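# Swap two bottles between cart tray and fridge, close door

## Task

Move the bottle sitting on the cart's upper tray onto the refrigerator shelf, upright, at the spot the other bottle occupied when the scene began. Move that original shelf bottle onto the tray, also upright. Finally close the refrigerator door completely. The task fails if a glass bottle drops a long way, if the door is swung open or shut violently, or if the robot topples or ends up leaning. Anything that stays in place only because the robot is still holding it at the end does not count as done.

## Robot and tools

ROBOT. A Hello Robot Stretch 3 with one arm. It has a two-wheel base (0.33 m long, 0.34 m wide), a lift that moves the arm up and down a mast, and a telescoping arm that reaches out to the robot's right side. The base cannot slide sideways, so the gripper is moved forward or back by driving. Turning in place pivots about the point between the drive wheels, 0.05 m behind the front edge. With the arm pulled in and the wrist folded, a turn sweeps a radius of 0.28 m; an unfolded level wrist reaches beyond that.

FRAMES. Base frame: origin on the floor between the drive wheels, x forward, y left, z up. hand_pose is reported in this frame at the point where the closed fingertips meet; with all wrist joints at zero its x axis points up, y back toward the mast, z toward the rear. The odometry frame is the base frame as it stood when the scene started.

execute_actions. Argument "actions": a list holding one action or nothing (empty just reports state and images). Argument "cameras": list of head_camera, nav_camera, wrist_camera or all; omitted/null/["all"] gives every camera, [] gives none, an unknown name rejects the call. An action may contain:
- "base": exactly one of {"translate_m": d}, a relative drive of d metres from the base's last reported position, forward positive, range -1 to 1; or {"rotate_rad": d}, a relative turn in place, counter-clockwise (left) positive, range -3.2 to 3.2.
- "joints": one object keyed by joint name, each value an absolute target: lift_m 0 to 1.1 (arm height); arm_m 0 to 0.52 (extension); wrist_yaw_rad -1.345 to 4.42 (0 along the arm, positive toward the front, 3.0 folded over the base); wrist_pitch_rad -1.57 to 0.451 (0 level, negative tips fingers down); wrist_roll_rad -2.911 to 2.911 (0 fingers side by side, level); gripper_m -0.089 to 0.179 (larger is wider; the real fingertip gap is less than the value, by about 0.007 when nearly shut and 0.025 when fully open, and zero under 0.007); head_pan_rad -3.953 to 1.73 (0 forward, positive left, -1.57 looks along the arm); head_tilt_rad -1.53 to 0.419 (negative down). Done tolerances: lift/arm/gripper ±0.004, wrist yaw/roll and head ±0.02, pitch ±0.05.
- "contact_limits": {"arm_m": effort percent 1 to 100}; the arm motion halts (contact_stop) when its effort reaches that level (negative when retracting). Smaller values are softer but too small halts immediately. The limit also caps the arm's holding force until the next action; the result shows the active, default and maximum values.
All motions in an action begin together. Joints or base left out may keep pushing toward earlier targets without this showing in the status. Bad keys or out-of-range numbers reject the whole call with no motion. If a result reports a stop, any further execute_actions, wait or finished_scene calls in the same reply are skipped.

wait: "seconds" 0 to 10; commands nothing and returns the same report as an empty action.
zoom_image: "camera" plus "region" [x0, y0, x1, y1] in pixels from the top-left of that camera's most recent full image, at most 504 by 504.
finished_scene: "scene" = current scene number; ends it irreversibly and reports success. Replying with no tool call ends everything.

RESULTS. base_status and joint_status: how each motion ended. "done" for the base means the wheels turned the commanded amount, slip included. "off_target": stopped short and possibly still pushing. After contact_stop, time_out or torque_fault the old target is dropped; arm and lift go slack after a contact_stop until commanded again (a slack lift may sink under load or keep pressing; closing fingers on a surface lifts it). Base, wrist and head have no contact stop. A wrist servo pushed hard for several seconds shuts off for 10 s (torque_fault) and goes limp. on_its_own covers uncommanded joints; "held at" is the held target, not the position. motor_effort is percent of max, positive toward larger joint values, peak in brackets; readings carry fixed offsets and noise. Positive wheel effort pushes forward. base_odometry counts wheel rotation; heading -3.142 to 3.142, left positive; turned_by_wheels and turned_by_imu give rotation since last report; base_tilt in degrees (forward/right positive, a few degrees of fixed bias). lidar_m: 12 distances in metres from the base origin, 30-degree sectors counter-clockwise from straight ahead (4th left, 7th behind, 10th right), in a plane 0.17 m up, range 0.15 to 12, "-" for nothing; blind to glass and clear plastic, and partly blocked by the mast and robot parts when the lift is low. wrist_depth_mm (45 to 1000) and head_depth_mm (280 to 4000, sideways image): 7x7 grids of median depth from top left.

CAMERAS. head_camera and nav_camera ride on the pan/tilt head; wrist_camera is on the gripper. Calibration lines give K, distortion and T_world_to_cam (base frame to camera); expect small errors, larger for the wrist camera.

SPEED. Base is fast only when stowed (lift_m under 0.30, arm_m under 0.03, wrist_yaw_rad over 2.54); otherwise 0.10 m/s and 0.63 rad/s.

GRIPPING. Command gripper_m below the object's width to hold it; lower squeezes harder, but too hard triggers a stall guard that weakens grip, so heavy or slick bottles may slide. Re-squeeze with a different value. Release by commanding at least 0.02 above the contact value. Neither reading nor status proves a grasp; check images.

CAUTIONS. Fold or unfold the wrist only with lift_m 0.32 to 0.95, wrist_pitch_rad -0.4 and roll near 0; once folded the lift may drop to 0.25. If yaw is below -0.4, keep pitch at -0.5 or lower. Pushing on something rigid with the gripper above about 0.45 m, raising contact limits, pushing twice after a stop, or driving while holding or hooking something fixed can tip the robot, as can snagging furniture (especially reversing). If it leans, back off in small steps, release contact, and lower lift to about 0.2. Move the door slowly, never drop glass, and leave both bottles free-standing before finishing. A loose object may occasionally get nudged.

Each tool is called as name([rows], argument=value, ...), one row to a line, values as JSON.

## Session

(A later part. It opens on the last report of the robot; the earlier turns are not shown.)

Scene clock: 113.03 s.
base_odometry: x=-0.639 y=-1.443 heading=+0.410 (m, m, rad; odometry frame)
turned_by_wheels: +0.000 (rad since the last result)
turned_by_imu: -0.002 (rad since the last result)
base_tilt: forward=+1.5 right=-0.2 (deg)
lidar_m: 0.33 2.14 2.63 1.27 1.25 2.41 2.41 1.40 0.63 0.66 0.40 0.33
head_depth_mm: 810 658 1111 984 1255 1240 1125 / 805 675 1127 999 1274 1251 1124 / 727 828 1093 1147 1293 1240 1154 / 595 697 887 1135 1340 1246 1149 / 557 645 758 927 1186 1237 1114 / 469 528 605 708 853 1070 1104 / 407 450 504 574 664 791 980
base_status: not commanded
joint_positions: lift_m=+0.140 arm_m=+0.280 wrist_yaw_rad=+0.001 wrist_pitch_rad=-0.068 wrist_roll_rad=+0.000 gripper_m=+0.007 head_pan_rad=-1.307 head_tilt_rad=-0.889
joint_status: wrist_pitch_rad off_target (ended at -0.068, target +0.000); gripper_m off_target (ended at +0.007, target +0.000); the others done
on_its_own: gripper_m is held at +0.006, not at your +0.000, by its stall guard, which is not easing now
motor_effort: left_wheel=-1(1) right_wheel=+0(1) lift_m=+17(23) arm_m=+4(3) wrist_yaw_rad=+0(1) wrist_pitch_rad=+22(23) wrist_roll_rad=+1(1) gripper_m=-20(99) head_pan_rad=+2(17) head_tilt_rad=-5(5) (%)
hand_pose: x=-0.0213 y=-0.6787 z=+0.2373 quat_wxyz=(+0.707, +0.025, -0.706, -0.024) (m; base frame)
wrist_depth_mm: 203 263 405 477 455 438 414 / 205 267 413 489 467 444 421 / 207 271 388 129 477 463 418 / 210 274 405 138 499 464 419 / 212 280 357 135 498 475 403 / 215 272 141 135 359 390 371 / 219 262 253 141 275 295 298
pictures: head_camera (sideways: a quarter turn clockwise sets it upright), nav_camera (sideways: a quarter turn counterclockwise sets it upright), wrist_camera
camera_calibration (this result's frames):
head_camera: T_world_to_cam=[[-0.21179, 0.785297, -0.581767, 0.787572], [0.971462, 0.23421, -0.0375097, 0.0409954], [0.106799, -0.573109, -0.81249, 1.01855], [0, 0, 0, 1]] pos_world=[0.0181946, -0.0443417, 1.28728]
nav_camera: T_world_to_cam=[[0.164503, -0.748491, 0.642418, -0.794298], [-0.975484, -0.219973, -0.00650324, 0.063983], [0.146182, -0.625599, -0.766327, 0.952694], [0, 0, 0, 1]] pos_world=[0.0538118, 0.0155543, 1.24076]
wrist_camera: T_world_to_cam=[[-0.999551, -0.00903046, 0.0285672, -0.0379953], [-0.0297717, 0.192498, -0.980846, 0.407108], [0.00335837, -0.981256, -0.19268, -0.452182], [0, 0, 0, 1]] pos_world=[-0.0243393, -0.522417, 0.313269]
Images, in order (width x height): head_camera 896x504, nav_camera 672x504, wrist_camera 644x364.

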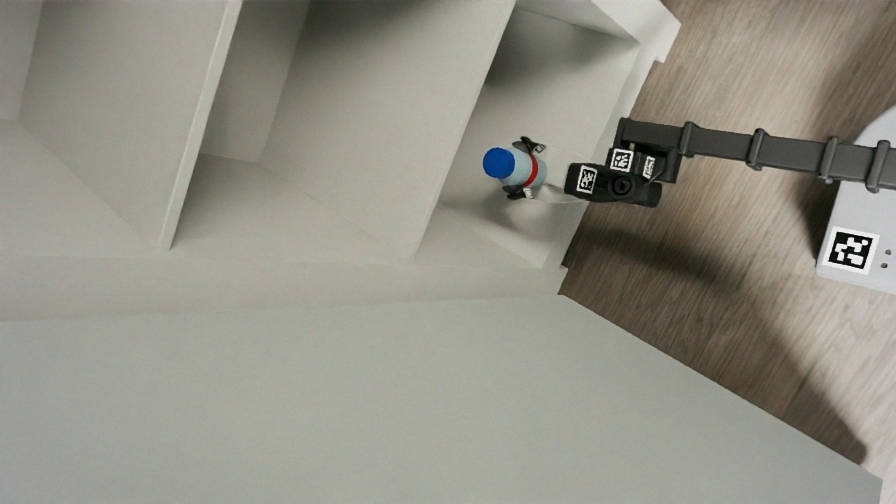

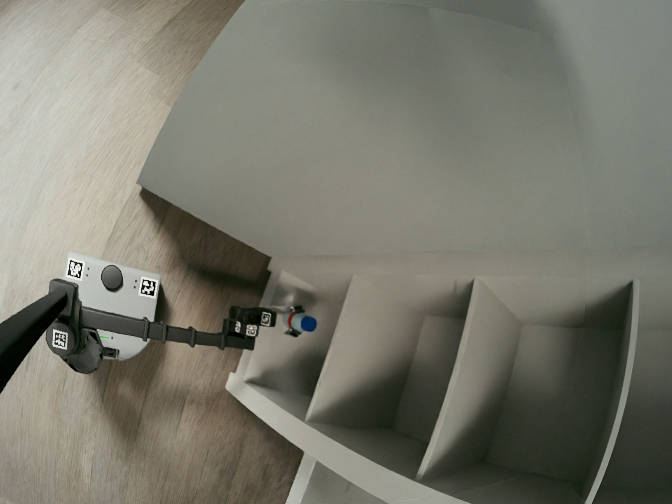

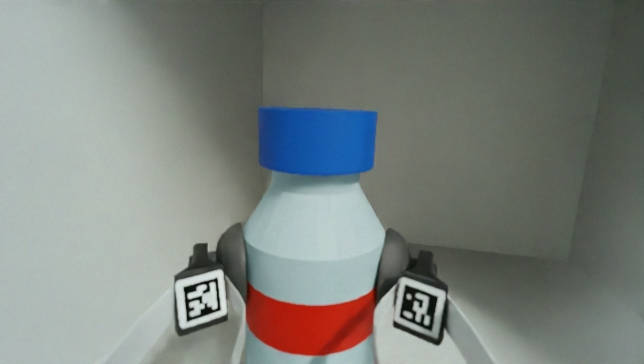

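execute_actions([
  {"base":{"translate_m":-0.15},"joints":{"arm_m":0.0}},
], cameras=[])

execute_actions([
  {"base":{"rotate_rad":-1.48},"joints":{"lift_m":0.5}},
], cameras=[])

execute_actions([
  {"base":{"translate_m":-0.6},"joints":{"lift_m":0.95}},
], cameras=[])

execute_actions([
  {"base":{"rotate_rad":-1.48},"joints":{"head_pan_rad":-1.57,"head_tilt_rad":-0.6}},
])

Scene clock: 131.03 s.
base_odometry: x=-0.776 y=-1.503 heading=+0.410 (m, m, rad; odometry frame)
turned_by_wheels: +0.000 (rad since the last result)
turned_by_imu: -0.002 (rad since the last result)
base_tilt: forward=+1.5 right=-0.2 (deg)
lidar_m: 0.48 2.82 2.66 1.20 1.23 2.27 2.26 1.36 0.57 0.57 0.58 0.48
head_depth_mm: 810 638 1103 840 1344 1254 1124 / 804 655 1122 979 1242 1248 1123 / 798 688 1120 1014 1302 1215 1156 / 790 1005 1113 1373 1338 1239 1150 / 727 840 1008 1235 1350 1241 1113 / 636 742 878 1048 1263 1235 1105 / 603 667 746 851 986 1173 1105
base_status: done
joint_positions: lift_m=+0.140 arm_m=+0.000 wrist_yaw_rad=+0.000 wrist_pitch_rad=-0.068 wrist_roll_rad=+0.000 gripper_m=+0.007 head_pan_rad=-1.307 head_tilt_rad=-0.889
joint_status: all done
on_its_own: gripper_m is held at +0.006, not at your +0.000, by its stall guard, which is not easing now
motor_effort: left_wheel=-1(6) right_wheel=+1(2) lift_m=+17(17) arm_m=-4(4) wrist_yaw_rad=+0(0) wrist_pitch_rad=+22(22) wrist_roll_rad=+0(1) gripper_m=-20(20) head_pan_rad=+2(2) head_tilt_rad=-5(5) (%)
hand_pose: x=-0.0214 y=-0.3993 z=+0.2373 quat_wxyz=(+0.707, +0.024, -0.707, -0.024) (m; base frame)
wrist_depth_mm: 386 519 693 704 610 271 709 / 394 526 752 736 691 277 719 / 398 536 772 129 553 287 752 / 408 542 785 138 720 294 762 / 422 498 488 135 356 302 773 / 424 407 141 134 319 313 680 / 435 441 383 140 341 320 505
pictures: none
No camera images: the call's "cameras" was empty. Leave "cameras" out to get every camera's image.

Scene clock: 135.13 s.
base_odometry: x=-0.776 y=-1.503 heading=-1.070 (m, m, rad; odometry frame)
turned_by_wheels: -1.480 (rad since the last result)
turned_by_imu: -1.450 (rad since the last result)
base_tilt: forward=+1.5 right=-0.3 (deg)
lidar_m: 0.82 0.55 0.48 0.48 2.99 2.65 1.20 2.57 2.26 2.14 1.28 0.57
head_depth_mm: 2063 2243 1930 1644 1427 1263 1126 / 2150 2325 1921 1627 1394 1252 - / 2288 2334 1917 1632 1056 - - / 2038 2233 1906 1622 1407 1244 1148 / 1730 2002 1899 1605 1406 1239 1112 / 1499 1700 1834 1603 1393 1234 1107 / 1328 1481 1668 1603 1384 1226 1103
base_status: done
joint_positions: lift_m=+0.500 arm_m=+0.000 wrist_yaw_rad=+0.000 wrist_pitch_rad=-0.068 wrist_roll_rad=+0.000 gripper_m=+0.007 head_pan_rad=-1.307 head_tilt_rad=-0.889
joint_status: all done
on_its_own: gripper_m is held at +0.006, not at your +0.000, by its stall guard, which is not easing now
motor_effort: left_wheel=+1(3) right_wheel=+0(5) lift_m=+23(24) arm_m=-4(4) wrist_yaw_rad=-1(1) wrist_pitch_rad=+22(22) wrist_roll_rad=+1(1) gripper_m=-20(20) head_pan_rad=+2(2) head_tilt_rad=-5(5) (%)
hand_pose: x=-0.0214 y=-0.3993 z=+0.5970 quat_wxyz=(+0.707, +0.024, -0.707, -0.024) (m; base frame)
wrist_depth_mm: 921 - - - - - - / 940 - - - - - - / 952 - - 129 - - - / 985 - - 138 - - - / 998 - - 136 - - - / - - 141 134 - - - / 951 - 890 141 - - -
pictures: none
No camera images: the call's "cameras" was empty. Leave "cameras" out to get every camera's image.

Scene clock: 142.23 s.
base_odometry: x=-1.065 y=-0.977 heading=-1.070 (m, m, rad; odometry frame)
turned_by_wheels: +0.000 (rad since the last result)
turned_by_imu: -0.004 (rad since the last result)
base_tilt: forward=+1.5 right=-0.2 (deg)
lidar_m: 1.14 0.82 2.69 2.28 2.34 0.79 0.62 0.61 2.08 2.09 1.93 1.70
head_depth_mm: 1788 349 - - - 1234 1128 / 1987 382 - - - 1231 1122 / 2113 2299 1925 1618 1411 1245 1149 / 2241 2325 1909 1616 1404 1243 1151 / 2412 2296 1894 1601 1405 1232 1111 / 2310 2267 1877 1610 1399 1231 1109 / 2033 2174 1880 1589 1385 1226 1105
base_status: done
joint_positions: lift_m=+0.950 arm_m=+0.000 wrist_yaw_rad=+0.000 wrist_pitch_rad=-0.068 wrist_roll_rad=+0.000 gripper_m=+0.007 head_pan_rad=-1.307 head_tilt_rad=-0.889
joint_status: all done
on_its_own: gripper_m is held at +0.006, not at your +0.000, by its stall guard, which is not easing now
motor_effort: left_wheel=+1(2) right_wheel=-1(3) lift_m=+24(23) arm_m=-4(4) wrist_yaw_rad=+0(0) wrist_pitch_rad=+22(22) wrist_roll_rad=+0(0) gripper_m=-20(20) head_pan_rad=+2(2) head_tilt_rad=-4(5) (%)
hand_pose: x=-0.0214 y=-0.3993 z=+1.0470 quat_wxyz=(+0.707, +0.024, -0.707, -0.024) (m; base frame)
wrist_depth_mm: - - - - - - - / - - - - - - - / - - - 129 - - - / - - - 138 - - - / - - - 136 - - - / - - 141 134 - - - / - - - 141 - - -
pictures: none
No camera images: the call's "cameras" was empty. Leave "cameras" out to get every camera's image.

Scene clock: 145.57 s.
base_odometry: x=-1.065 y=-0.977 heading=-2.550 (m, m, rad; odometry frame)
turned_by_wheels: -1.480 (rad since the last result)
turned_by_imu: -1.449 (rad since the last result)
base_tilt: forward=+1.5 right=-0.1 (deg)
lidar_m: 2.10 1.84 1.14 1.08 0.99 2.70 2.27 2.23 0.73 0.61 2.26 2.08
head_depth_mm: 1701 1888 1065 1152 - - - / 1775 1971 1147 949 1124 - - / 1849 2043 1089 - - - - / 1919 2147 407 403 - 1258 1205 / 1999 2242 1098 763 1052 1166 1204 / 2082 2326 1081 1216 1608 1408 1202 / 2200 2497 2770 2141 1699 1410 1194
base_status: done
joint_positions: lift_m=+0.950 arm_m=+0.000 wrist_yaw_rad=+0.000 wrist_pitch_rad=-0.068 wrist_roll_rad=+0.000 gripper_m=+0.007 head_pan_rad=-1.563 head_tilt_rad=-0.606
joint_status: all done
on_its_own: gripper_m is held at +0.006, not at your +0.000, by its stall guard, which is not easing now
motor_effort: left_wheel=+0(3) right_wheel=-1(4) lift_m=+23(23) arm_m=-4(4) wrist_yaw_rad=-1(0) wrist_pitch_rad=+22(22) wrist_roll_rad=+1(0) gripper_m=-20(20) head_pan_rad=-3(17) head_tilt_rad=+3(22) (%)
hand_pose: x=-0.0215 y=-0.3993 z=+1.0470 quat_wxyz=(+0.707, +0.024, -0.707, -0.024) (m; base frame)
wrist_depth_mm: - - - - - - - / - - - - - - - / - - - 129 - - - / - - - 138 - - - / - - 803 135 890 - - / - - 142 134 512 581 - / - - 397 140 510 610 -
pictures: head_camera (sideways: a quarter turn clockwise sets it upright), nav_camera (sideways: a quarter turn counterclockwise sets it upright), wrist_camera
camera_calibration (this result's frames):
head_camera: T_world_to_cam=[[-0.0045963, 0.618442, -0.785817, 1.05221], [0.999182, -0.0287334, -0.0284576, 0.0290537], [-0.0401786, -0.785305, -0.617804, 0.766249], [0, 0, 0, 1]] pos_world=[0.00659312, -0.0481587, 1.30106]
nav_camera: T_world_to_cam=[[-0.0319502, -0.555827, 0.830684, -1.03847], [-0.99937, 0.0306413, -0.0179356, 0.0790169], [-0.0154841, -0.830733, -0.556456, 0.680696], [0, 0, 0, 1]] pos_world=[0.0563276, -0.0141563, 1.24284]
wrist_camera: T_world_to_cam=[[-0.999558, -0.00823057, 0.0285764, -0.0584932], [-0.0296248, 0.191803, -0.980986, 1.14745], [0.00259303, -0.981399, -0.191962, -0.022809], [0, 0, 0, 1]] pos_world=[-0.0244153, -0.24295, 1.12292]
Images, in order (width x height): head_camera 896x504, nav_camera 672x504, wrist_camera 644x364.

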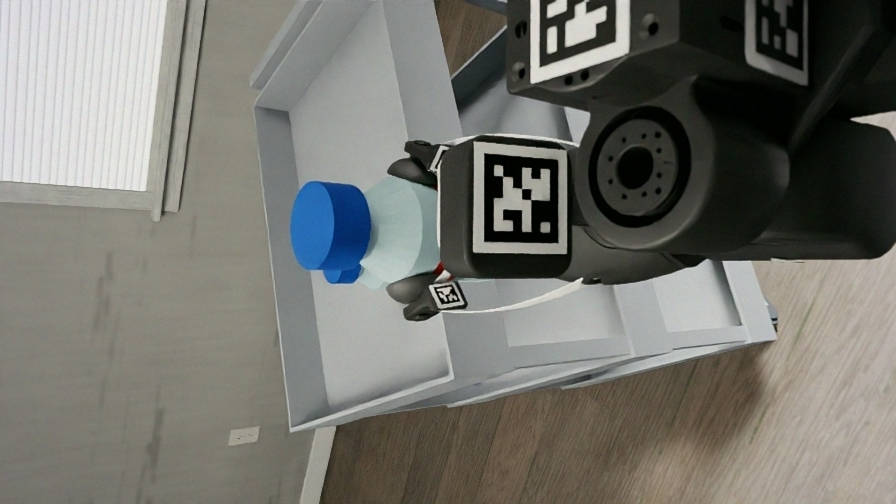

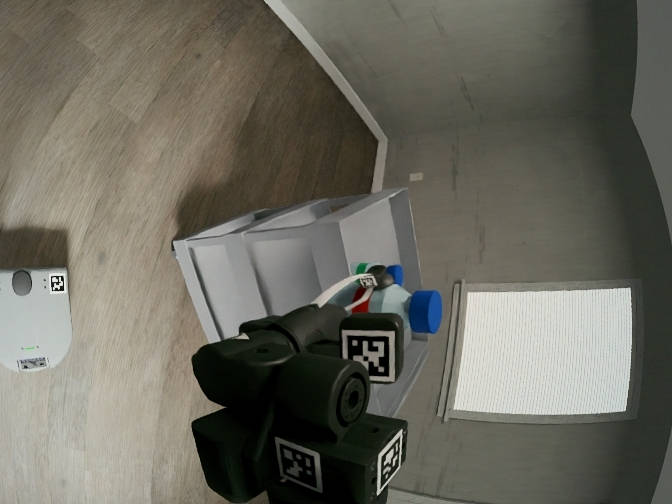

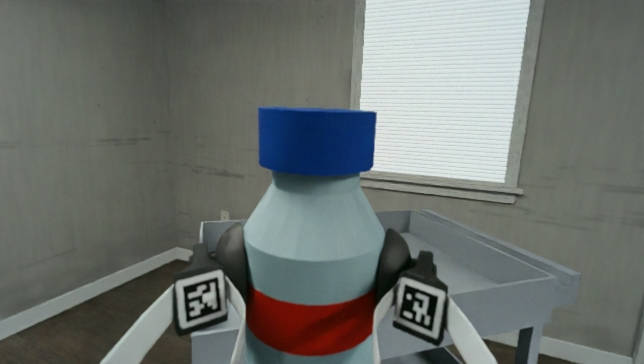

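execute_actions([
  {"base":{"translate_m":-0.18},"joints":{"arm_m":0.42,"lift_m":0.88}},
])

Scene clock: 154.27 s.
base_odometry: x=-0.915 y=-0.876 heading=-2.550 (m, m, rad; odometry frame)
turned_by_wheels: +0.000 (rad since the last result)
turned_by_imu: -0.002 (rad since the last result)
base_tilt: forward=+1.5 right=-0.2 (deg)
lidar_m: 2.28 1.92 1.21 0.81 0.74 2.53 2.10 2.16 0.81 0.67 0.66 2.25
head_depth_mm: 1660 1818 1994 2168 - 1354 1204 / 1714 1881 - 1595 1591 1424 1207 / 1768 1975 - 1214 1199 1351 1211 / 1836 2000 - 934 1150 1317 1205 / 1928 2175 1127 895 1080 1306 1201 / 2008 2273 1113 791 1078 1248 1202 / 2109 2385 1074 851 1043 1333 1201
base_status: done
joint_positions: lift_m=+0.880 arm_m=+0.420 wrist_yaw_rad=+0.000 wrist_pitch_rad=-0.068 wrist_roll_rad=+0.000 gripper_m=+0.007 head_pan_rad=-1.563 head_tilt_rad=-0.606
joint_status: all done
on_its_own: gripper_m is held at +0.006, not at your +0.000, by its stall guard, which is not easing now
motor_effort: left_wheel=+0(3) right_wheel=+0(5) lift_m=+16(21) arm_m=+4(6) wrist_yaw_rad=+0(1) wrist_pitch_rad=+22(22) wrist_roll_rad=+0(0) gripper_m=-20(20) head_pan_rad=-2(3) head_tilt_rad=+3(2) (%)
hand_pose: x=-0.0215 y=-0.8187 z=+0.9774 quat_wxyz=(+0.707, +0.024, -0.707, -0.024) (m; base frame)
wrist_depth_mm: - - - - - - - / - - - - - - - / - - - 129 - - - / - - - 138 - - - / - - 485 136 - - - / 434 456 142 135 391 442 - / 379 374 353 141 381 322 331
pictures: head_camera (sideways: a quarter turn clockwise sets it upright), nav_camera (sideways: a quarter turn counterclockwise sets it upright), wrist_camera
camera_calibration (this result's frames):
head_camera: T_world_to_cam=[[-0.00455207, 0.618386, -0.785861, 1.05227], [0.99918, -0.0288062, -0.028455, 0.0290503], [-0.0402339, -0.785346, -0.617748, 0.766175], [0, 0, 0, 1]] pos_world=[0.00658972, -0.0481588, 1.30107]
nav_camera: T_world_to_cam=[[-0.03199, -0.555765, 0.830724, -1.03853], [-0.999367, 0.0307108, -0.0179384, 0.0790205], [-0.0155426, -0.830772, -0.556396, 0.680619], [0, 0, 0, 1]] pos_world=[0.0563267, -0.0141641, 1.24284]
wrist_camera: T_world_to_cam=[[-0.999559, -0.00811064, 0.0285765, -0.0598894], [-0.0296019, 0.191805, -0.980987, 1.15964], [0.00247533, -0.9814, -0.19196, -0.447808], [0, 0, 0, 1]] pos_world=[-0.024427, -0.662388, 1.05334]
Images, in order (width x height): head_camera 896x504, nav_camera 672x504, wrist_camera 644x364.

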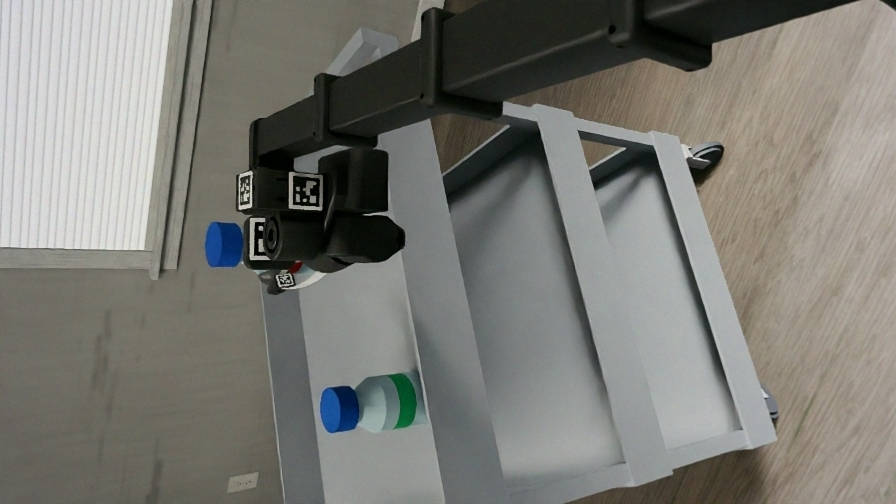

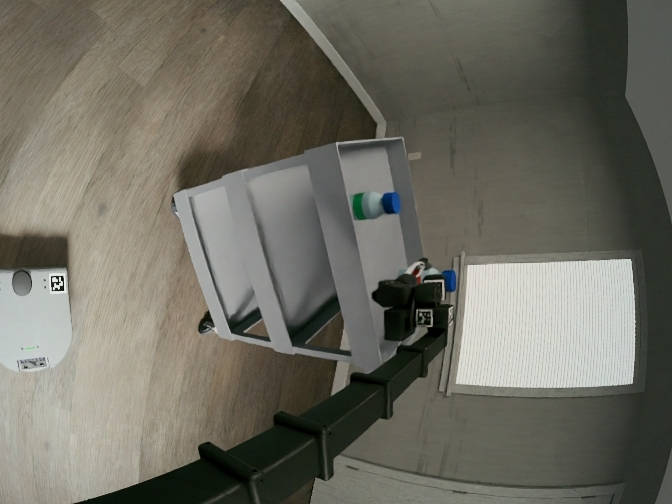

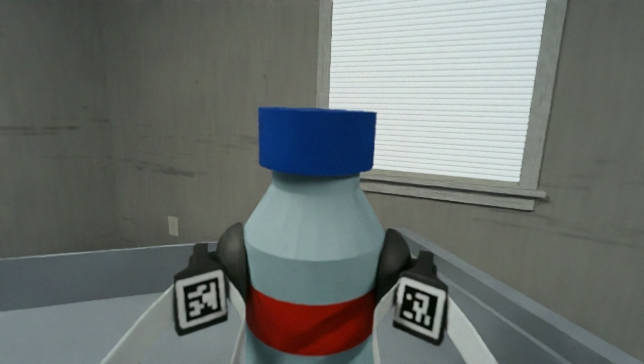

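execute_actions([
  {"joints":{"lift_m":0.80}},
], cameras=["head_camera"])

execute_actions([
  {"joints":{"lift_m":0.785}},
], cameras=["head_camera","wrist_camera"])

Scene clock: 162.83 s.
base_odometry: x=-0.915 y=-0.876 heading=-2.550 (m, m, rad; odometry frame)
turned_by_wheels: +0.000 (rad since the last result)
turned_by_imu: -0.001 (rad since the last result)
base_tilt: forward=+1.5 right=-0.2 (deg)
lidar_m: 2.28 1.92 1.21 0.81 0.74 2.53 2.09 2.16 0.81 0.67 0.66 2.26
head_depth_mm: 1641 1809 1989 2130 1789 - - / 1715 1884 1024 933 - 1391 1199 / 1763 1972 1158 1252 1190 1351 1208 / 1837 2079 1183 1236 1154 1315 1204 / 1928 2166 1124 894 1083 1311 1203 / 2019 2264 1114 792 1080 1237 1202 / 2107 2373 1076 854 1046 1336 1198
base_status: not commanded
joint_positions: lift_m=+0.800 arm_m=+0.420 wrist_yaw_rad=+0.000 wrist_pitch_rad=-0.067 wrist_roll_rad=+0.000 gripper_m=+0.007 head_pan_rad=-1.563 head_tilt_rad=-0.606
joint_status: all done
on_its_own: gripper_m is held at +0.006, not at your +0.000, by its stall guard, which is not easing now
motor_effort: left_wheel=+1(1) right_wheel=-1(1) lift_m=+17(18) arm_m=+4(4) wrist_yaw_rad=+0(0) wrist_pitch_rad=+22(22) wrist_roll_rad=+1(0) gripper_m=-20(20) head_pan_rad=-3(3) head_tilt_rad=+3(3) (%)
hand_pose: x=-0.0215 y=-0.8187 z=+0.8975 quat_wxyz=(+0.707, +0.024, -0.707, -0.024) (m; base frame)
wrist_depth_mm: - - - - - - - / - - - - - - - / - - - 129 - - - / - - - 138 - - - / 417 443 462 136 431 366 - / 337 340 142 134 348 315 260 / 259 262 245 141 262 282 246
pictures: head_camera (sideways: a quarter turn clockwise sets it upright)
camera_calibration (this result's frames):
head_camera: T_world_to_cam=[[-0.00455215, 0.618386, -0.785861, 1.05227], [0.99918, -0.0288061, -0.028455, 0.0290503], [-0.0402338, -0.785346, -0.617748, 0.766175], [0, 0, 0, 1]] pos_world=[0.00658972, -0.0481588, 1.30107]
Images, in order (width x height): head_camera 896x504.

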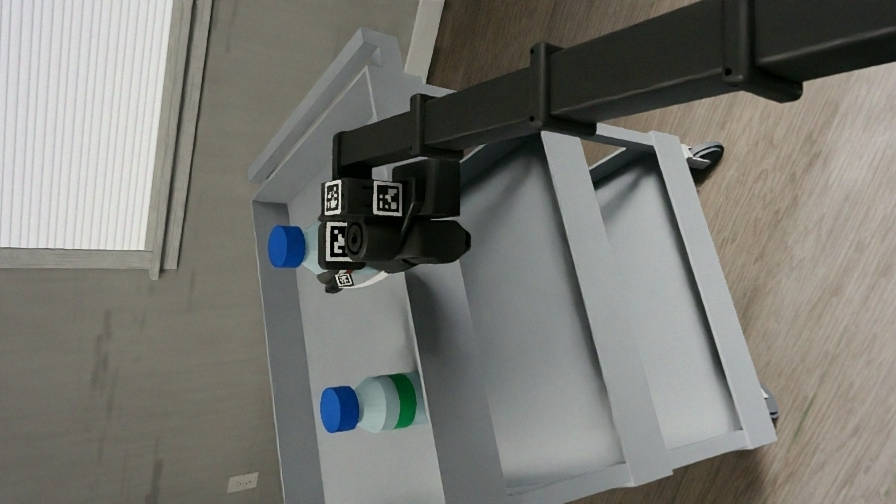

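Scene clock: 163.67 s.
base_odometry: x=-0.915 y=-0.876 heading=-2.550 (m, m, rad; odometry frame)
turned_by_wheels: +0.000 (rad since the last result)
turned_by_imu: +0.000 (rad since the last result)
base_tilt: forward=+1.5 right=-0.2 (deg)
lidar_m: 2.28 1.92 1.21 0.80 0.74 2.53 2.10 2.15 0.81 0.67 0.66 2.25
head_depth_mm: 1649 1802 1977 2109 1761 - - / 1701 1902 1023 935 - 1383 1186 / 1773 1981 1142 1234 1193 1354 1213 / 1847 2083 1135 1238 1153 1314 1208 / 1927 2165 1127 892 1082 1314 1202 / 2012 2268 1117 791 1076 1239 1202 / 2090 2392 1073 852 1046 1341 1200
base_status: not commanded
joint_positions: lift_m=+0.785 arm_m=+0.420 wrist_yaw_rad=+0.000 wrist_pitch_rad=-0.067 wrist_roll_rad=+0.000 gripper_m=+0.007 head_pan_rad=-1.563 head_tilt_rad=-0.606
joint_status: all done
on_its_own: gripper_m is held at +0.006, not at your +0.000, by its stall guard, which is not easing now
motor_effort: left_wheel=+1(1) right_wheel=+0(1) lift_m=+17(17) arm_m=+4(4) wrist_yaw_rad=+0(1) wrist_pitch_rad=+22(22) wrist_roll_rad=+1(0) gripper_m=-20(20) head_pan_rad=-2(3) head_tilt_rad=+4(3) (%)
hand_pose: x=-0.0215 y=-0.8187 z=+0.8826 quat_wxyz=(+0.707, +0.024, -0.707, -0.024) (m; base frame)
wrist_depth_mm: - - - - - - - / - - - - - - - / - - - 129 - - - / - 463 495 138 560 - - / 414 438 420 136 406 333 323 / 306 315 141 135 318 307 241 / 240 240 223 141 242 260 236
pictures: head_camera (sideways: a quarter turn clockwise sets it upright), wrist_camera
camera_calibration (this result's frames):
head_camera: T_world_to_cam=[[-0.00455215, 0.618386, -0.785861, 1.05227], [0.99918, -0.0288061, -0.028455, 0.0290503], [-0.0402338, -0.785347, -0.617748, 0.766175], [0, 0, 0, 1]] pos_world=[0.00658972, -0.0481588, 1.30107]
wrist_camera: T_world_to_cam=[[-0.999559, -0.00809786, 0.0285802, -0.057171], [-0.029602, 0.191353, -0.981075, 1.06627], [0.0024757, -0.981488, -0.191508, -0.466511], [0, 0, 0, 1]] pos_world=[-0.024427, -0.662373, 0.958389]
Images, in order (width x height): head_camera 896x504, wrist_camera 644x364.

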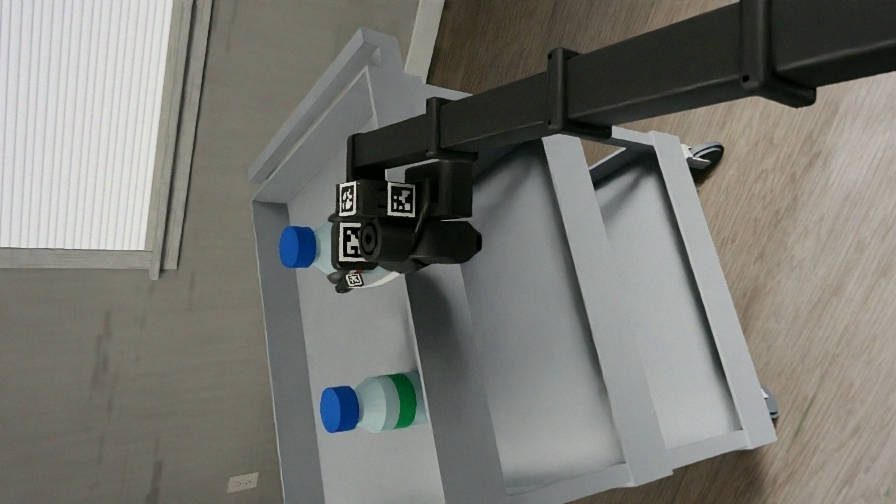

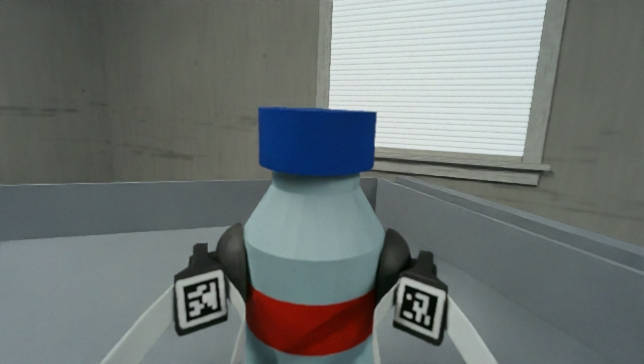

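execute_actions([
  {"joints":{"lift_m":0.765}},
], cameras=["wrist_camera"])

Scene clock: 171.77 s.
base_odometry: x=-0.915 y=-0.876 heading=-2.550 (m, m, rad; odometry frame)
turned_by_wheels: +0.000 (rad since the last result)
turned_by_imu: -0.001 (rad since the last result)
base_tilt: forward=+1.4 right=-0.2 (deg)
lidar_m: 2.28 1.91 1.21 0.81 0.74 2.53 2.10 2.15 0.81 0.67 0.67 2.25
head_depth_mm: 1649 1808 1983 2142 1745 1471 - / 1710 1889 1033 954 - 1361 1188 / 1775 1978 1138 - 1196 1352 1212 / 1847 2078 1137 1235 1159 1318 1206 / 1939 2186 1126 892 1084 1311 1198 / 2009 2279 1116 791 1077 1245 1201 / 2094 2384 1073 855 1044 1334 1197
base_status: not commanded
joint_positions: lift_m=+0.765 arm_m=+0.420 wrist_yaw_rad=+0.000 wrist_pitch_rad=-0.042 wrist_roll_rad=+0.000 gripper_m=+0.007 head_pan_rad=-1.563 head_tilt_rad=-0.606
joint_status: all done
on_its_own: gripper_m is held at +0.006, not at your +0.000, by its stall guard, which is not easing now
motor_effort: left_wheel=+0(1) right_wheel=+0(1) lift_m=+13(18) arm_m=+4(4) wrist_yaw_rad=-1(0) wrist_pitch_rad=+14(22) wrist_roll_rad=+0(0) gripper_m=-20(20) head_pan_rad=-3(3) head_tilt_rad=+3(3) (%)
hand_pose: x=-0.0215 y=-0.8197 z=+0.8692 quat_wxyz=(+0.707, +0.015, -0.707, -0.015) (m; base frame)
wrist_depth_mm: - - - - - - - / - - - - - - - / - - - 129 - - - / 426 458 489 138 569 - - / 412 431 404 136 407 330 280 / 294 299 141 134 299 301 242 / 224 225 208 141 225 243 234
pictures: wrist_camera
camera_calibration (this result's frames):
wrist_camera: T_world_to_cam=[[-0.999562, -0.00737481, 0.028654, -0.0562666], [-0.0294822, 0.166471, -0.985605, 1.0369], [0.00249859, -0.986019, -0.166616, -0.495364], [0, 0, 0, 1]] pos_world=[-0.0244343, -0.661467, 0.941049]
Images, in order (width x height): wrist_camera 644x364.

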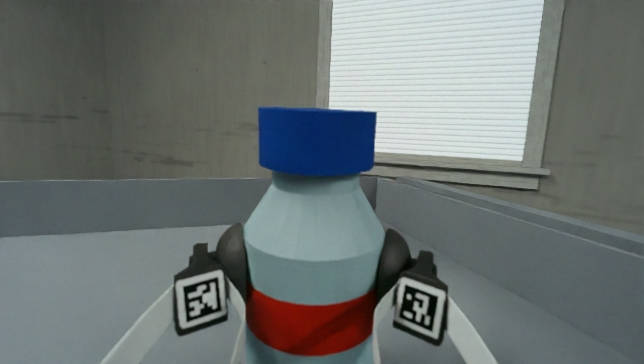

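execute_actions([
  {"joints":{"gripper_m":0.15}},
], cameras=[])

execute_actions([
  {"joints":{"arm_m":0.15,"lift_m":0.78}},
], cameras=[])

execute_actions([
  {"base":{"translate_m":0.19},"joints":{"lift_m":0.84,"wrist_pitch_rad":-0.2}},
], cameras=["head_camera","wrist_camera"])

Scene clock: 183.10 s.
base_odometry: x=-0.915 y=-0.876 heading=-2.550 (m, m, rad; odometry frame)
turned_by_wheels: +0.000 (rad since the last result)
turned_by_imu: -0.001 (rad since the last result)
base_tilt: forward=+1.5 right=-0.2 (deg)
lidar_m: 2.27 1.92 1.21 0.80 0.74 2.53 2.10 2.15 0.81 0.67 0.67 2.25
head_depth_mm: 1654 1808 1984 2141 1742 1467 - / 1707 1893 1032 955 - 1356 1191 / 1778 1991 1140 - 1199 1347 1209 / 1835 2071 1155 1237 1147 1317 1204 / 1939 2155 1127 827 1085 1308 1201 / 2033 2277 1114 790 1077 1241 1200 / 2118 2401 1072 852 1045 1339 1196
base_status: not commanded
joint_positions: lift_m=+0.765 arm_m=+0.420 wrist_yaw_rad=+0.000 wrist_pitch_rad=-0.022 wrist_roll_rad=+0.000 gripper_m=+0.150 head_pan_rad=-1.563 head_tilt_rad=-0.605
joint_status: all done
motor_effort: left_wheel=+1(1) right_wheel=-1(1) lift_m=+15(15) arm_m=+4(4) wrist_yaw_rad=-1(0) wrist_pitch_rad=+7(14) wrist_roll_rad=+0(0) gripper_m=+0(83) head_pan_rad=-4(2) head_tilt_rad=+3(2) (%)
hand_pose: x=-0.0214 y=-0.8204 z=+0.8742 quat_wxyz=(+0.707, +0.008, -0.707, -0.008) (m; base frame)
wrist_depth_mm: - - - - - - - / - - - - - - - / - - - - - - - / - - 480 126 - - - / 419 439 466 134 434 330 314 / 318 311 280 128 331 281 242 / - 229 218 127 246 236 233
pictures: none
No camera images: the call's "cameras" was empty. Leave "cameras" out to get every camera's image.

Scene clock: 186.30 s.
base_odometry: x=-0.915 y=-0.876 heading=-2.550 (m, m, rad; odometry frame)
turned_by_wheels: +0.000 (rad since the last result)
turned_by_imu: -0.001 (rad since the last result)
base_tilt: forward=+1.5 right=-0.2 (deg)
lidar_m: 2.28 1.92 1.21 0.80 0.74 2.53 2.10 2.16 0.81 0.67 0.67 2.25
head_depth_mm: 1646 1817 1993 2144 1766 1462 - / 1705 1873 1026 982 1584 - 1190 / 1776 1992 1099 873 - - 1208 / 1839 2074 1031 856 - 1320 1208 / 1940 2163 1127 864 1081 1308 1202 / 2009 2262 1119 791 1080 1241 1197 / 2093 2398 1075 852 1041 1334 1201
base_status: not commanded
joint_positions: lift_m=+0.780 arm_m=+0.150 wrist_yaw_rad=+0.000 wrist_pitch_rad=-0.021 wrist_roll_rad=+0.000 gripper_m=+0.150 head_pan_rad=-1.563 head_tilt_rad=-0.605
joint_status: all done
motor_effort: left_wheel=+1(0) right_wheel=-1(1) lift_m=+21(21) arm_m=-4(4) wrist_yaw_rad=+0(0) wrist_pitch_rad=+7(7) wrist_roll_rad=+0(1) gripper_m=+0(1) head_pan_rad=-3(2) head_tilt_rad=+3(2) (%)
hand_pose: x=-0.0214 y=-0.5509 z=+0.8890 quat_wxyz=(+0.707, +0.008, -0.707, -0.008) (m; base frame)
wrist_depth_mm: - - - - - - - / - - - - - - - / - - - - - - - / - 343 747 766 - - - / 457 331 531 340 376 424 - / 259 283 299 331 373 - - / - 480 724 772 - 444 -
pictures: none
No camera images: the call's "cameras" was empty. Leave "cameras" out to get every camera's image.

Scene clock: 189.67 s.
base_odometry: x=-1.073 y=-0.982 heading=-2.550 (m, m, rad; odometry frame)
turned_by_wheels: +0.000 (rad since the last result)
turned_by_imu: +0.000 (rad since the last result)
base_tilt: forward=+1.5 right=-0.2 (deg)
lidar_m: 2.09 1.84 1.14 1.10 1.01 2.71 2.28 2.23 0.73 0.61 2.26 2.08
head_depth_mm: 1711 1881 1078 1051 - - 1190 / 1773 1958 1096 862 - 1356 1216 / 1850 2056 1138 814 - 1322 1211 / 1916 2158 1134 796 1054 1257 1207 / 2009 2246 1090 861 1023 1204 1208 / 2086 2352 1100 1274 1608 1407 1198 / 2203 2466 2774 2153 1690 1411 1194
base_status: done
joint_positions: lift_m=+0.840 arm_m=+0.150 wrist_yaw_rad=+0.000 wrist_pitch_rad=-0.216 wrist_roll_rad=+0.000 gripper_m=+0.150 head_pan_rad=-1.563 head_tilt_rad=-0.605
joint_status: all done
motor_effort: left_wheel=+1(4) right_wheel=-1(2) lift_m=+20(22) arm_m=-4(4) wrist_yaw_rad=-1(0) wrist_pitch_rad=+5(7) wrist_roll_rad=+0(0) gripper_m=-1(1) head_pan_rad=-2(2) head_tilt_rad=+3(3) (%)
hand_pose: x=-0.0214 y=-0.5404 z=+0.9000 quat_wxyz=(+0.703, +0.077, -0.703, -0.077) (m; base frame)
wrist_depth_mm: - - - - - - - / - - - - - - - / - - - 777 - - - / - - 581 349 586 573 522 / - 473 420 340 314 351 398 / - 246 261 290 326 387 - / - 261 282 643 683 660 -
pictures: head_camera (sideways: a quarter turn clockwise sets it upright), wrist_camera
camera_calibration (this result's frames):
head_camera: T_world_to_cam=[[-0.00455005, 0.618121, -0.78607, 1.05254], [0.99918, -0.0288158, -0.0284427, 0.0290343], [-0.0402323, -0.785555, -0.617483, 0.765831], [0, 0, 0, 1]] pos_world=[0.00658972, -0.0481591, 1.30108]
wrist_camera: T_world_to_cam=[[-0.99956, -0.0124337, 0.0269306, -0.0562222], [-0.02954, 0.334884, -0.941796, 1.07235], [0.00269139, -0.942177, -0.335104, -0.0394574], [0, 0, 0, 1]] pos_world=[-0.024414, -0.396988, 0.99823]
Images, in order (width x height): head_camera 896x504, wrist_camera 644x364.

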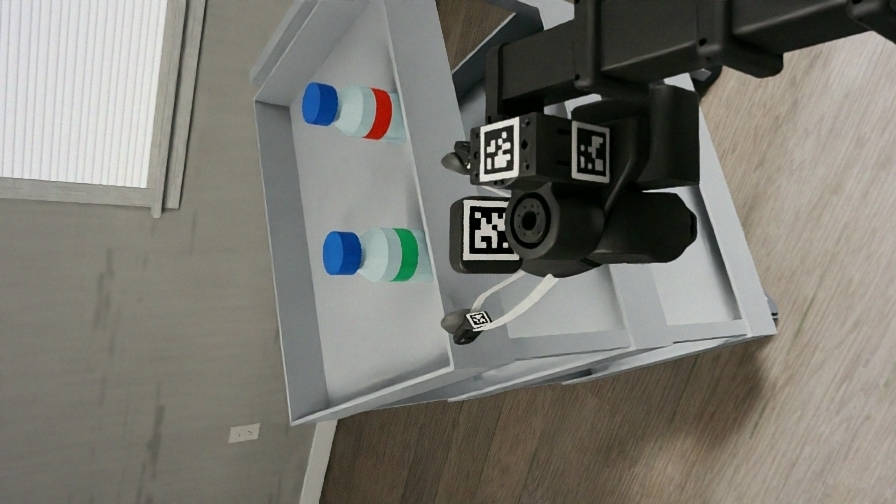

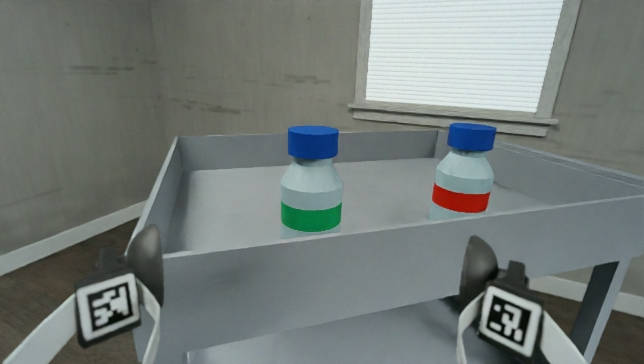

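execute_actions([
  {"joints":{"arm_m":0.335}},
], cameras=[])

execute_actions([
  {"joints":{"lift_m":0.80}},
], cameras=["wrist_camera"])

execute_actions([
  {"joints":{"gripper_m":0.01}},
], cameras=[])

execute_actions([
  {"joints":{"lift_m":0.92,"wrist_pitch_rad":-0.16}},
], cameras=["wrist_camera"])

Scene clock: 208.23 s.
base_odometry: x=-1.073 y=-0.982 heading=-2.550 (m, m, rad; odometry frame)
turned_by_wheels: +0.000 (rad since the last result)
turned_by_imu: -0.002 (rad since the last result)
base_tilt: forward=+1.5 right=-0.2 (deg)
lidar_m: 2.10 1.84 1.14 1.09 1.00 2.70 2.29 2.23 0.73 0.61 2.26 2.08
head_depth_mm: 1703 1884 1076 1052 - - 1165 / 1767 1972 1178 - 1164 1356 1213 / 1834 2042 1189 - 1121 1318 1213 / 1928 2148 1140 810 1087 1285 1205 / 2009 2254 1104 770 1020 1200 1206 / 2089 2371 1094 1270 1608 1409 1198 / 2190 2478 2731 2136 1709 1407 1200
base_status: not commanded
joint_positions: lift_m=+0.840 arm_m=+0.335 wrist_yaw_rad=+0.000 wrist_pitch_rad=-0.216 wrist_roll_rad=+0.000 gripper_m=+0.150 head_pan_rad=-1.563 head_tilt_rad=-0.605
joint_status: all done
motor_effort: left_wheel=+1(1) right_wheel=-1(1) lift_m=+21(21) arm_m=+4(3) wrist_yaw_rad=+0(1) wrist_pitch_rad=+5(6) wrist_roll_rad=+0(0) gripper_m=+0(0) head_pan_rad=-2(3) head_tilt_rad=+3(3) (%)
hand_pose: x=-0.0214 y=-0.7248 z=+0.8999 quat_wxyz=(+0.703, +0.077, -0.703, -0.077) (m; base frame)
wrist_depth_mm: - - - - - - - / - - - - - - - / - - - - - - - / - 483 511 533 585 567 223 / - 396 392 156 429 269 227 / 252 313 292 166 330 240 233 / - 246 241 166 266 258 263
pictures: none
No camera images: the call's "cameras" was empty. Leave "cameras" out to get every camera's image.

Scene clock: 209.40 s.
base_odometry: x=-1.073 y=-0.982 heading=-2.550 (m, m, rad; odometry frame)
turned_by_wheels: +0.000 (rad since the last result)
turned_by_imu: +0.000 (rad since the last result)
base_tilt: forward=+1.5 right=-0.3 (deg)
lidar_m: 2.10 1.84 1.14 1.09 1.00 2.70 2.29 2.24 0.73 0.61 2.25 2.08
head_depth_mm: 1706 1889 1082 1170 1165 - - / 1780 1972 1094 845 1160 1327 1214 / 1846 2058 1143 - 1088 1321 1208 / 1922 2155 1130 - 1086 1283 1207 / 1999 2247 1096 763 1018 1199 1202 / 2089 2363 1098 1271 1610 1411 1200 / 2191 2488 2742 2152 1698 1402 1199
base_status: not commanded
joint_positions: lift_m=+0.800 arm_m=+0.335 wrist_yaw_rad=+0.000 wrist_pitch_rad=-0.213 wrist_roll_rad=+0.000 gripper_m=+0.150 head_pan_rad=-1.563 head_tilt_rad=-0.605
joint_status: all done
motor_effort: left_wheel=+1(0) right_wheel=-1(1) lift_m=+14(20) arm_m=+4(4) wrist_yaw_rad=+0(1) wrist_pitch_rad=+4(6) wrist_roll_rad=+0(0) gripper_m=+0(1) head_pan_rad=-3(2) head_tilt_rad=+3(3) (%)
hand_pose: x=-0.0214 y=-0.7250 z=+0.8612 quat_wxyz=(+0.703, +0.076, -0.703, -0.076) (m; base frame)
wrist_depth_mm: - - - - - - - / - - - - - - - / - - 499 148 625 625 211 / - 437 450 153 520 485 219 / 263 348 302 152 355 265 221 / 238 256 237 155 266 238 233 / - 201 194 165 216 210 134
pictures: wrist_camera
camera_calibration (this result's frames):
wrist_camera: T_world_to_cam=[[-0.99956, -0.0123575, 0.026978, -0.0574578], [-0.0295517, 0.332237, -0.942733, 1.09648], [0.00268678, -0.943115, -0.332456, -0.229413], [0, 0, 0, 1]] pos_world=[-0.0244134, -0.581363, 0.958965]
Images, in order (width x height): wrist_camera 644x364.

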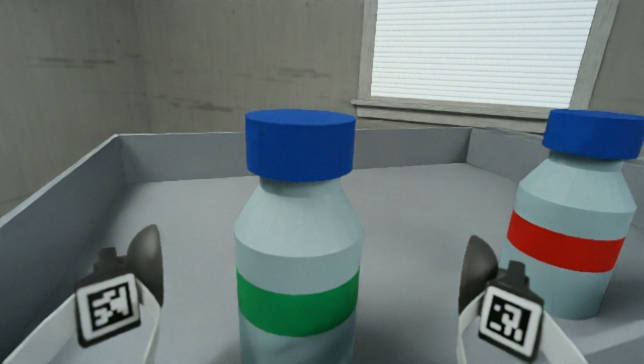

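Scene clock: 211.30 s.
base_odometry: x=-1.073 y=-0.982 heading=-2.550 (m, m, rad; odometry frame)
turned_by_wheels: +0.000 (rad since the last result)
turned_by_imu: +0.000 (rad since the last result)
base_tilt: forward=+1.4 right=-0.2 (deg)
lidar_m: 2.10 1.84 1.14 1.10 1.00 2.70 2.28 2.23 0.73 0.61 2.25 2.08
head_depth_mm: 1706 1876 1078 1171 1164 - - / 1779 1964 1095 848 1161 1322 1215 / 1846 2056 1143 - 1090 1321 1211 / 1905 2155 1134 - 1085 1283 1206 / 2004 2250 1097 774 1020 1202 1208 / 2088 2363 1096 1265 1617 1404 1203 / 2188 2488 2738 2163 1697 1404 1200
base_status: not commanded
joint_positions: lift_m=+0.800 arm_m=+0.335 wrist_yaw_rad=+0.007 wrist_pitch_rad=-0.218 wrist_roll_rad=+0.000 gripper_m=+0.011 head_pan_rad=-1.563 head_tilt_rad=-0.605
joint_status: all done
motor_effort: left_wheel=+2(2) right_wheel=-3(4) lift_m=+14(14) arm_m=+4(4) wrist_yaw_rad=-5(6) wrist_pitch_rad=+6(6) wrist_roll_rad=+1(0) gripper_m=-15(87) head_pan_rad=-3(3) head_tilt_rad=+4(3) (%)
hand_pose: x=-0.0199 y=-0.7246 z=+0.8599 quat_wxyz=(+0.703, +0.080, -0.702, -0.075) (m; base frame)
wrist_depth_mm: - - - - - - - / - - - - - - - / - - 503 142 614 634 210 / - 439 476 153 514 498 216 / 257 330 330 151 348 316 221 / 232 252 - 156 281 256 234 / 203 205 199 169 205 217 130
pictures: none
No camera images: the call's "cameras" was empty. Leave "cameras" out to get every camera's image.

Scene clock: 213.23 s.
base_odometry: x=-1.073 y=-0.982 heading=-2.550 (m, m, rad; odometry frame)
turned_by_wheels: +0.000 (rad since the last result)
turned_by_imu: -0.001 (rad since the last result)
base_tilt: forward=+1.5 right=-0.2 (deg)
lidar_m: 2.10 1.84 1.14 1.10 1.01 2.70 2.28 2.23 0.73 0.61 2.25 2.08
head_depth_mm: 1717 1882 1104 - 1220 1361 1215 / 1775 1940 - 878 1160 1354 1210 / 1842 2020 - 829 1123 1325 1209 / 1924 2146 1120 789 1085 1275 1208 / 2011 2258 1091 775 1020 1198 1203 / 2090 2356 1096 1274 1607 1407 1197 / 2189 2492 2751 2158 1706 1406 1197
base_status: not commanded
joint_positions: lift_m=+0.920 arm_m=+0.335 wrist_yaw_rad=+0.001 wrist_pitch_rad=-0.181 wrist_roll_rad=+0.000 gripper_m=+0.010 head_pan_rad=-1.563 head_tilt_rad=-0.605
joint_status: all done
motor_effort: left_wheel=+0(2) right_wheel=-1(3) lift_m=+21(24) arm_m=+4(4) wrist_yaw_rad=-1(4) wrist_pitch_rad=+7(20) wrist_roll_rad=+1(0) gripper_m=+0(15) head_pan_rad=-3(3) head_tilt_rad=+3(2) (%)
hand_pose: x=-0.0211 y=-0.7275 z=+0.9888 quat_wxyz=(+0.704, +0.065, -0.704, -0.064) (m; base frame)
wrist_depth_mm: - - - - - - - / - - - - - - - / - - - - - - - / - - - - - - - / - - 534 580 629 578 - / - 447 477 - 486 447 406 / - 372 368 301 385 270 385
pictures: wrist_camera
camera_calibration (this result's frames):
wrist_camera: T_world_to_cam=[[-0.999544, -0.01277, 0.0273506, -0.0612753], [-0.0299277, 0.301241, -0.953078, 1.20525], [0.00393166, -0.953463, -0.301486, -0.227412], [0, 0, 0, 1]] pos_world=[-0.0242828, -0.580683, 1.08182]
Images, in order (width x height): wrist_camera 644x364.

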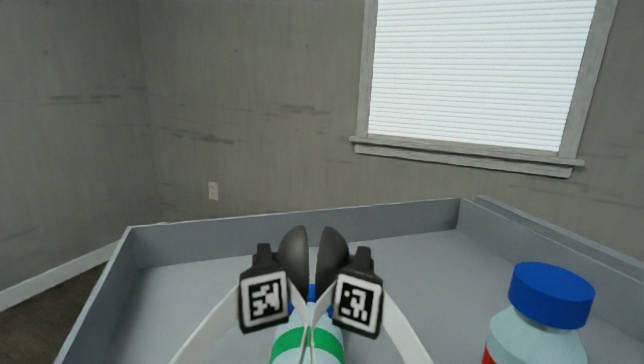

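execute_actions([
  {"joints":{"lift_m":1.08,"wrist_pitch_rad":-1.45,"gripper_m":0.15,"arm_m":0.52}},
], cameras=["wrist_camera","head_camera"])

Scene clock: 229.33 s.
base_odometry: x=-1.073 y=-0.982 heading=-2.550 (m, m, rad; odometry frame)
turned_by_wheels: +0.000 (rad since the last result)
turned_by_imu: -0.002 (rad since the last result)
base_tilt: forward=+1.5 right=-0.2 (deg)
lidar_m: 2.10 1.84 1.14 1.09 1.00 2.70 2.28 2.24 0.72 0.60 2.25 2.08
head_depth_mm: 1765 1884 1073 1166 1167 1362 1213 / 1806 1972 1094 868 1166 1328 1213 / - 2044 1141 904 1123 1325 1210 / 1943 - 1130 851 1085 1251 1209 / 1999 2247 1085 770 1019 1140 1205 / 2090 2351 1079 1223 1612 1405 1202 / 2197 2469 2759 2147 1703 1401 1193
base_status: not commanded
joint_positions: lift_m=+1.080 arm_m=+0.518 wrist_yaw_rad=-0.002 wrist_pitch_rad=-1.447 wrist_roll_rad=+0.006 gripper_m=+0.150 head_pan_rad=-1.563 head_tilt_rad=-0.605
joint_status: all done
joint sent to its limit — the command would take arm_m past its upper limit, so that joint was sent only as far as its limit.
motor_effort: left_wheel=+0(2) right_wheel=+0(3) lift_m=+21(21) arm_m=+4(7) wrist_yaw_rad=+2(7) wrist_pitch_rad=-1(46) wrist_roll_rad=-3(12) gripper_m=+0(82) head_pan_rad=-3(3) head_tilt_rad=+4(1) (%)
hand_pose: x=-0.0216 y=-0.6704 z=+0.9612 quat_wxyz=(+0.528, +0.466, -0.531, -0.470) (m; base frame)
wrist_depth_mm: 318 330 332 275 329 331 199 / - 331 331 267 336 275 206 / - 334 335 282 331 330 335 / - 318 332 330 330 335 331 / - 327 332 331 330 - - / - - 329 - - - - / - - - - - - -
pictures: head_camera (sideways: a quarter turn clockwise sets it upright), wrist_camera
camera_calibration (this result's frames):
head_camera: T_world_to_cam=[[-0.00450358, 0.618077, -0.786105, 1.05259], [0.999178, -0.028892, -0.0284406, 0.0290316], [-0.0402906, -0.785587, -0.617438, 0.765773], [0, 0, 0, 1]] pos_world=[0.00658612, -0.0481591, 1.30109]
wrist_camera: T_world_to_cam=[[-0.999761, -0.0216808, -0.00270413, -0.0374089], [-0.0216866, 0.999763, 0.00214472, 0.712111], [0.00265699, 0.00220285, -0.999994, 1.13077], [0, 0, 0, 1]] pos_world=[-0.0249611, -0.715244, 1.12914]
Images, in order (width x height): head_camera 896x504, wrist_camera 644x364.

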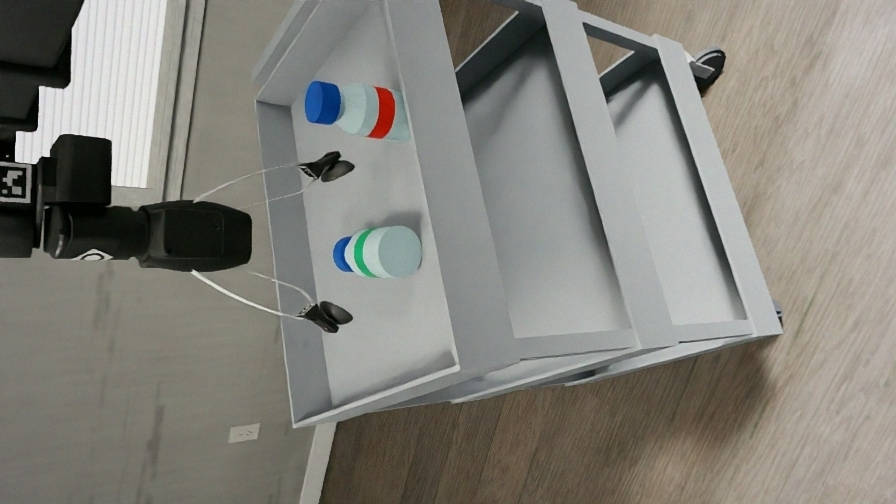

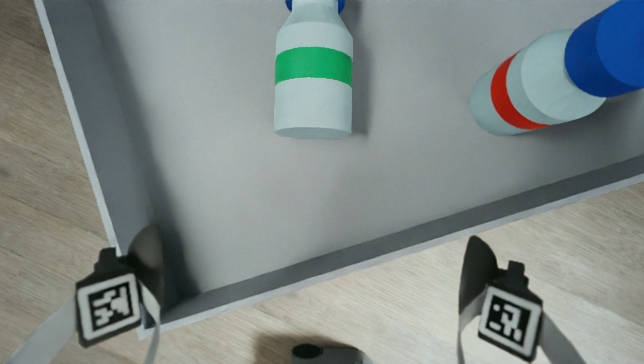

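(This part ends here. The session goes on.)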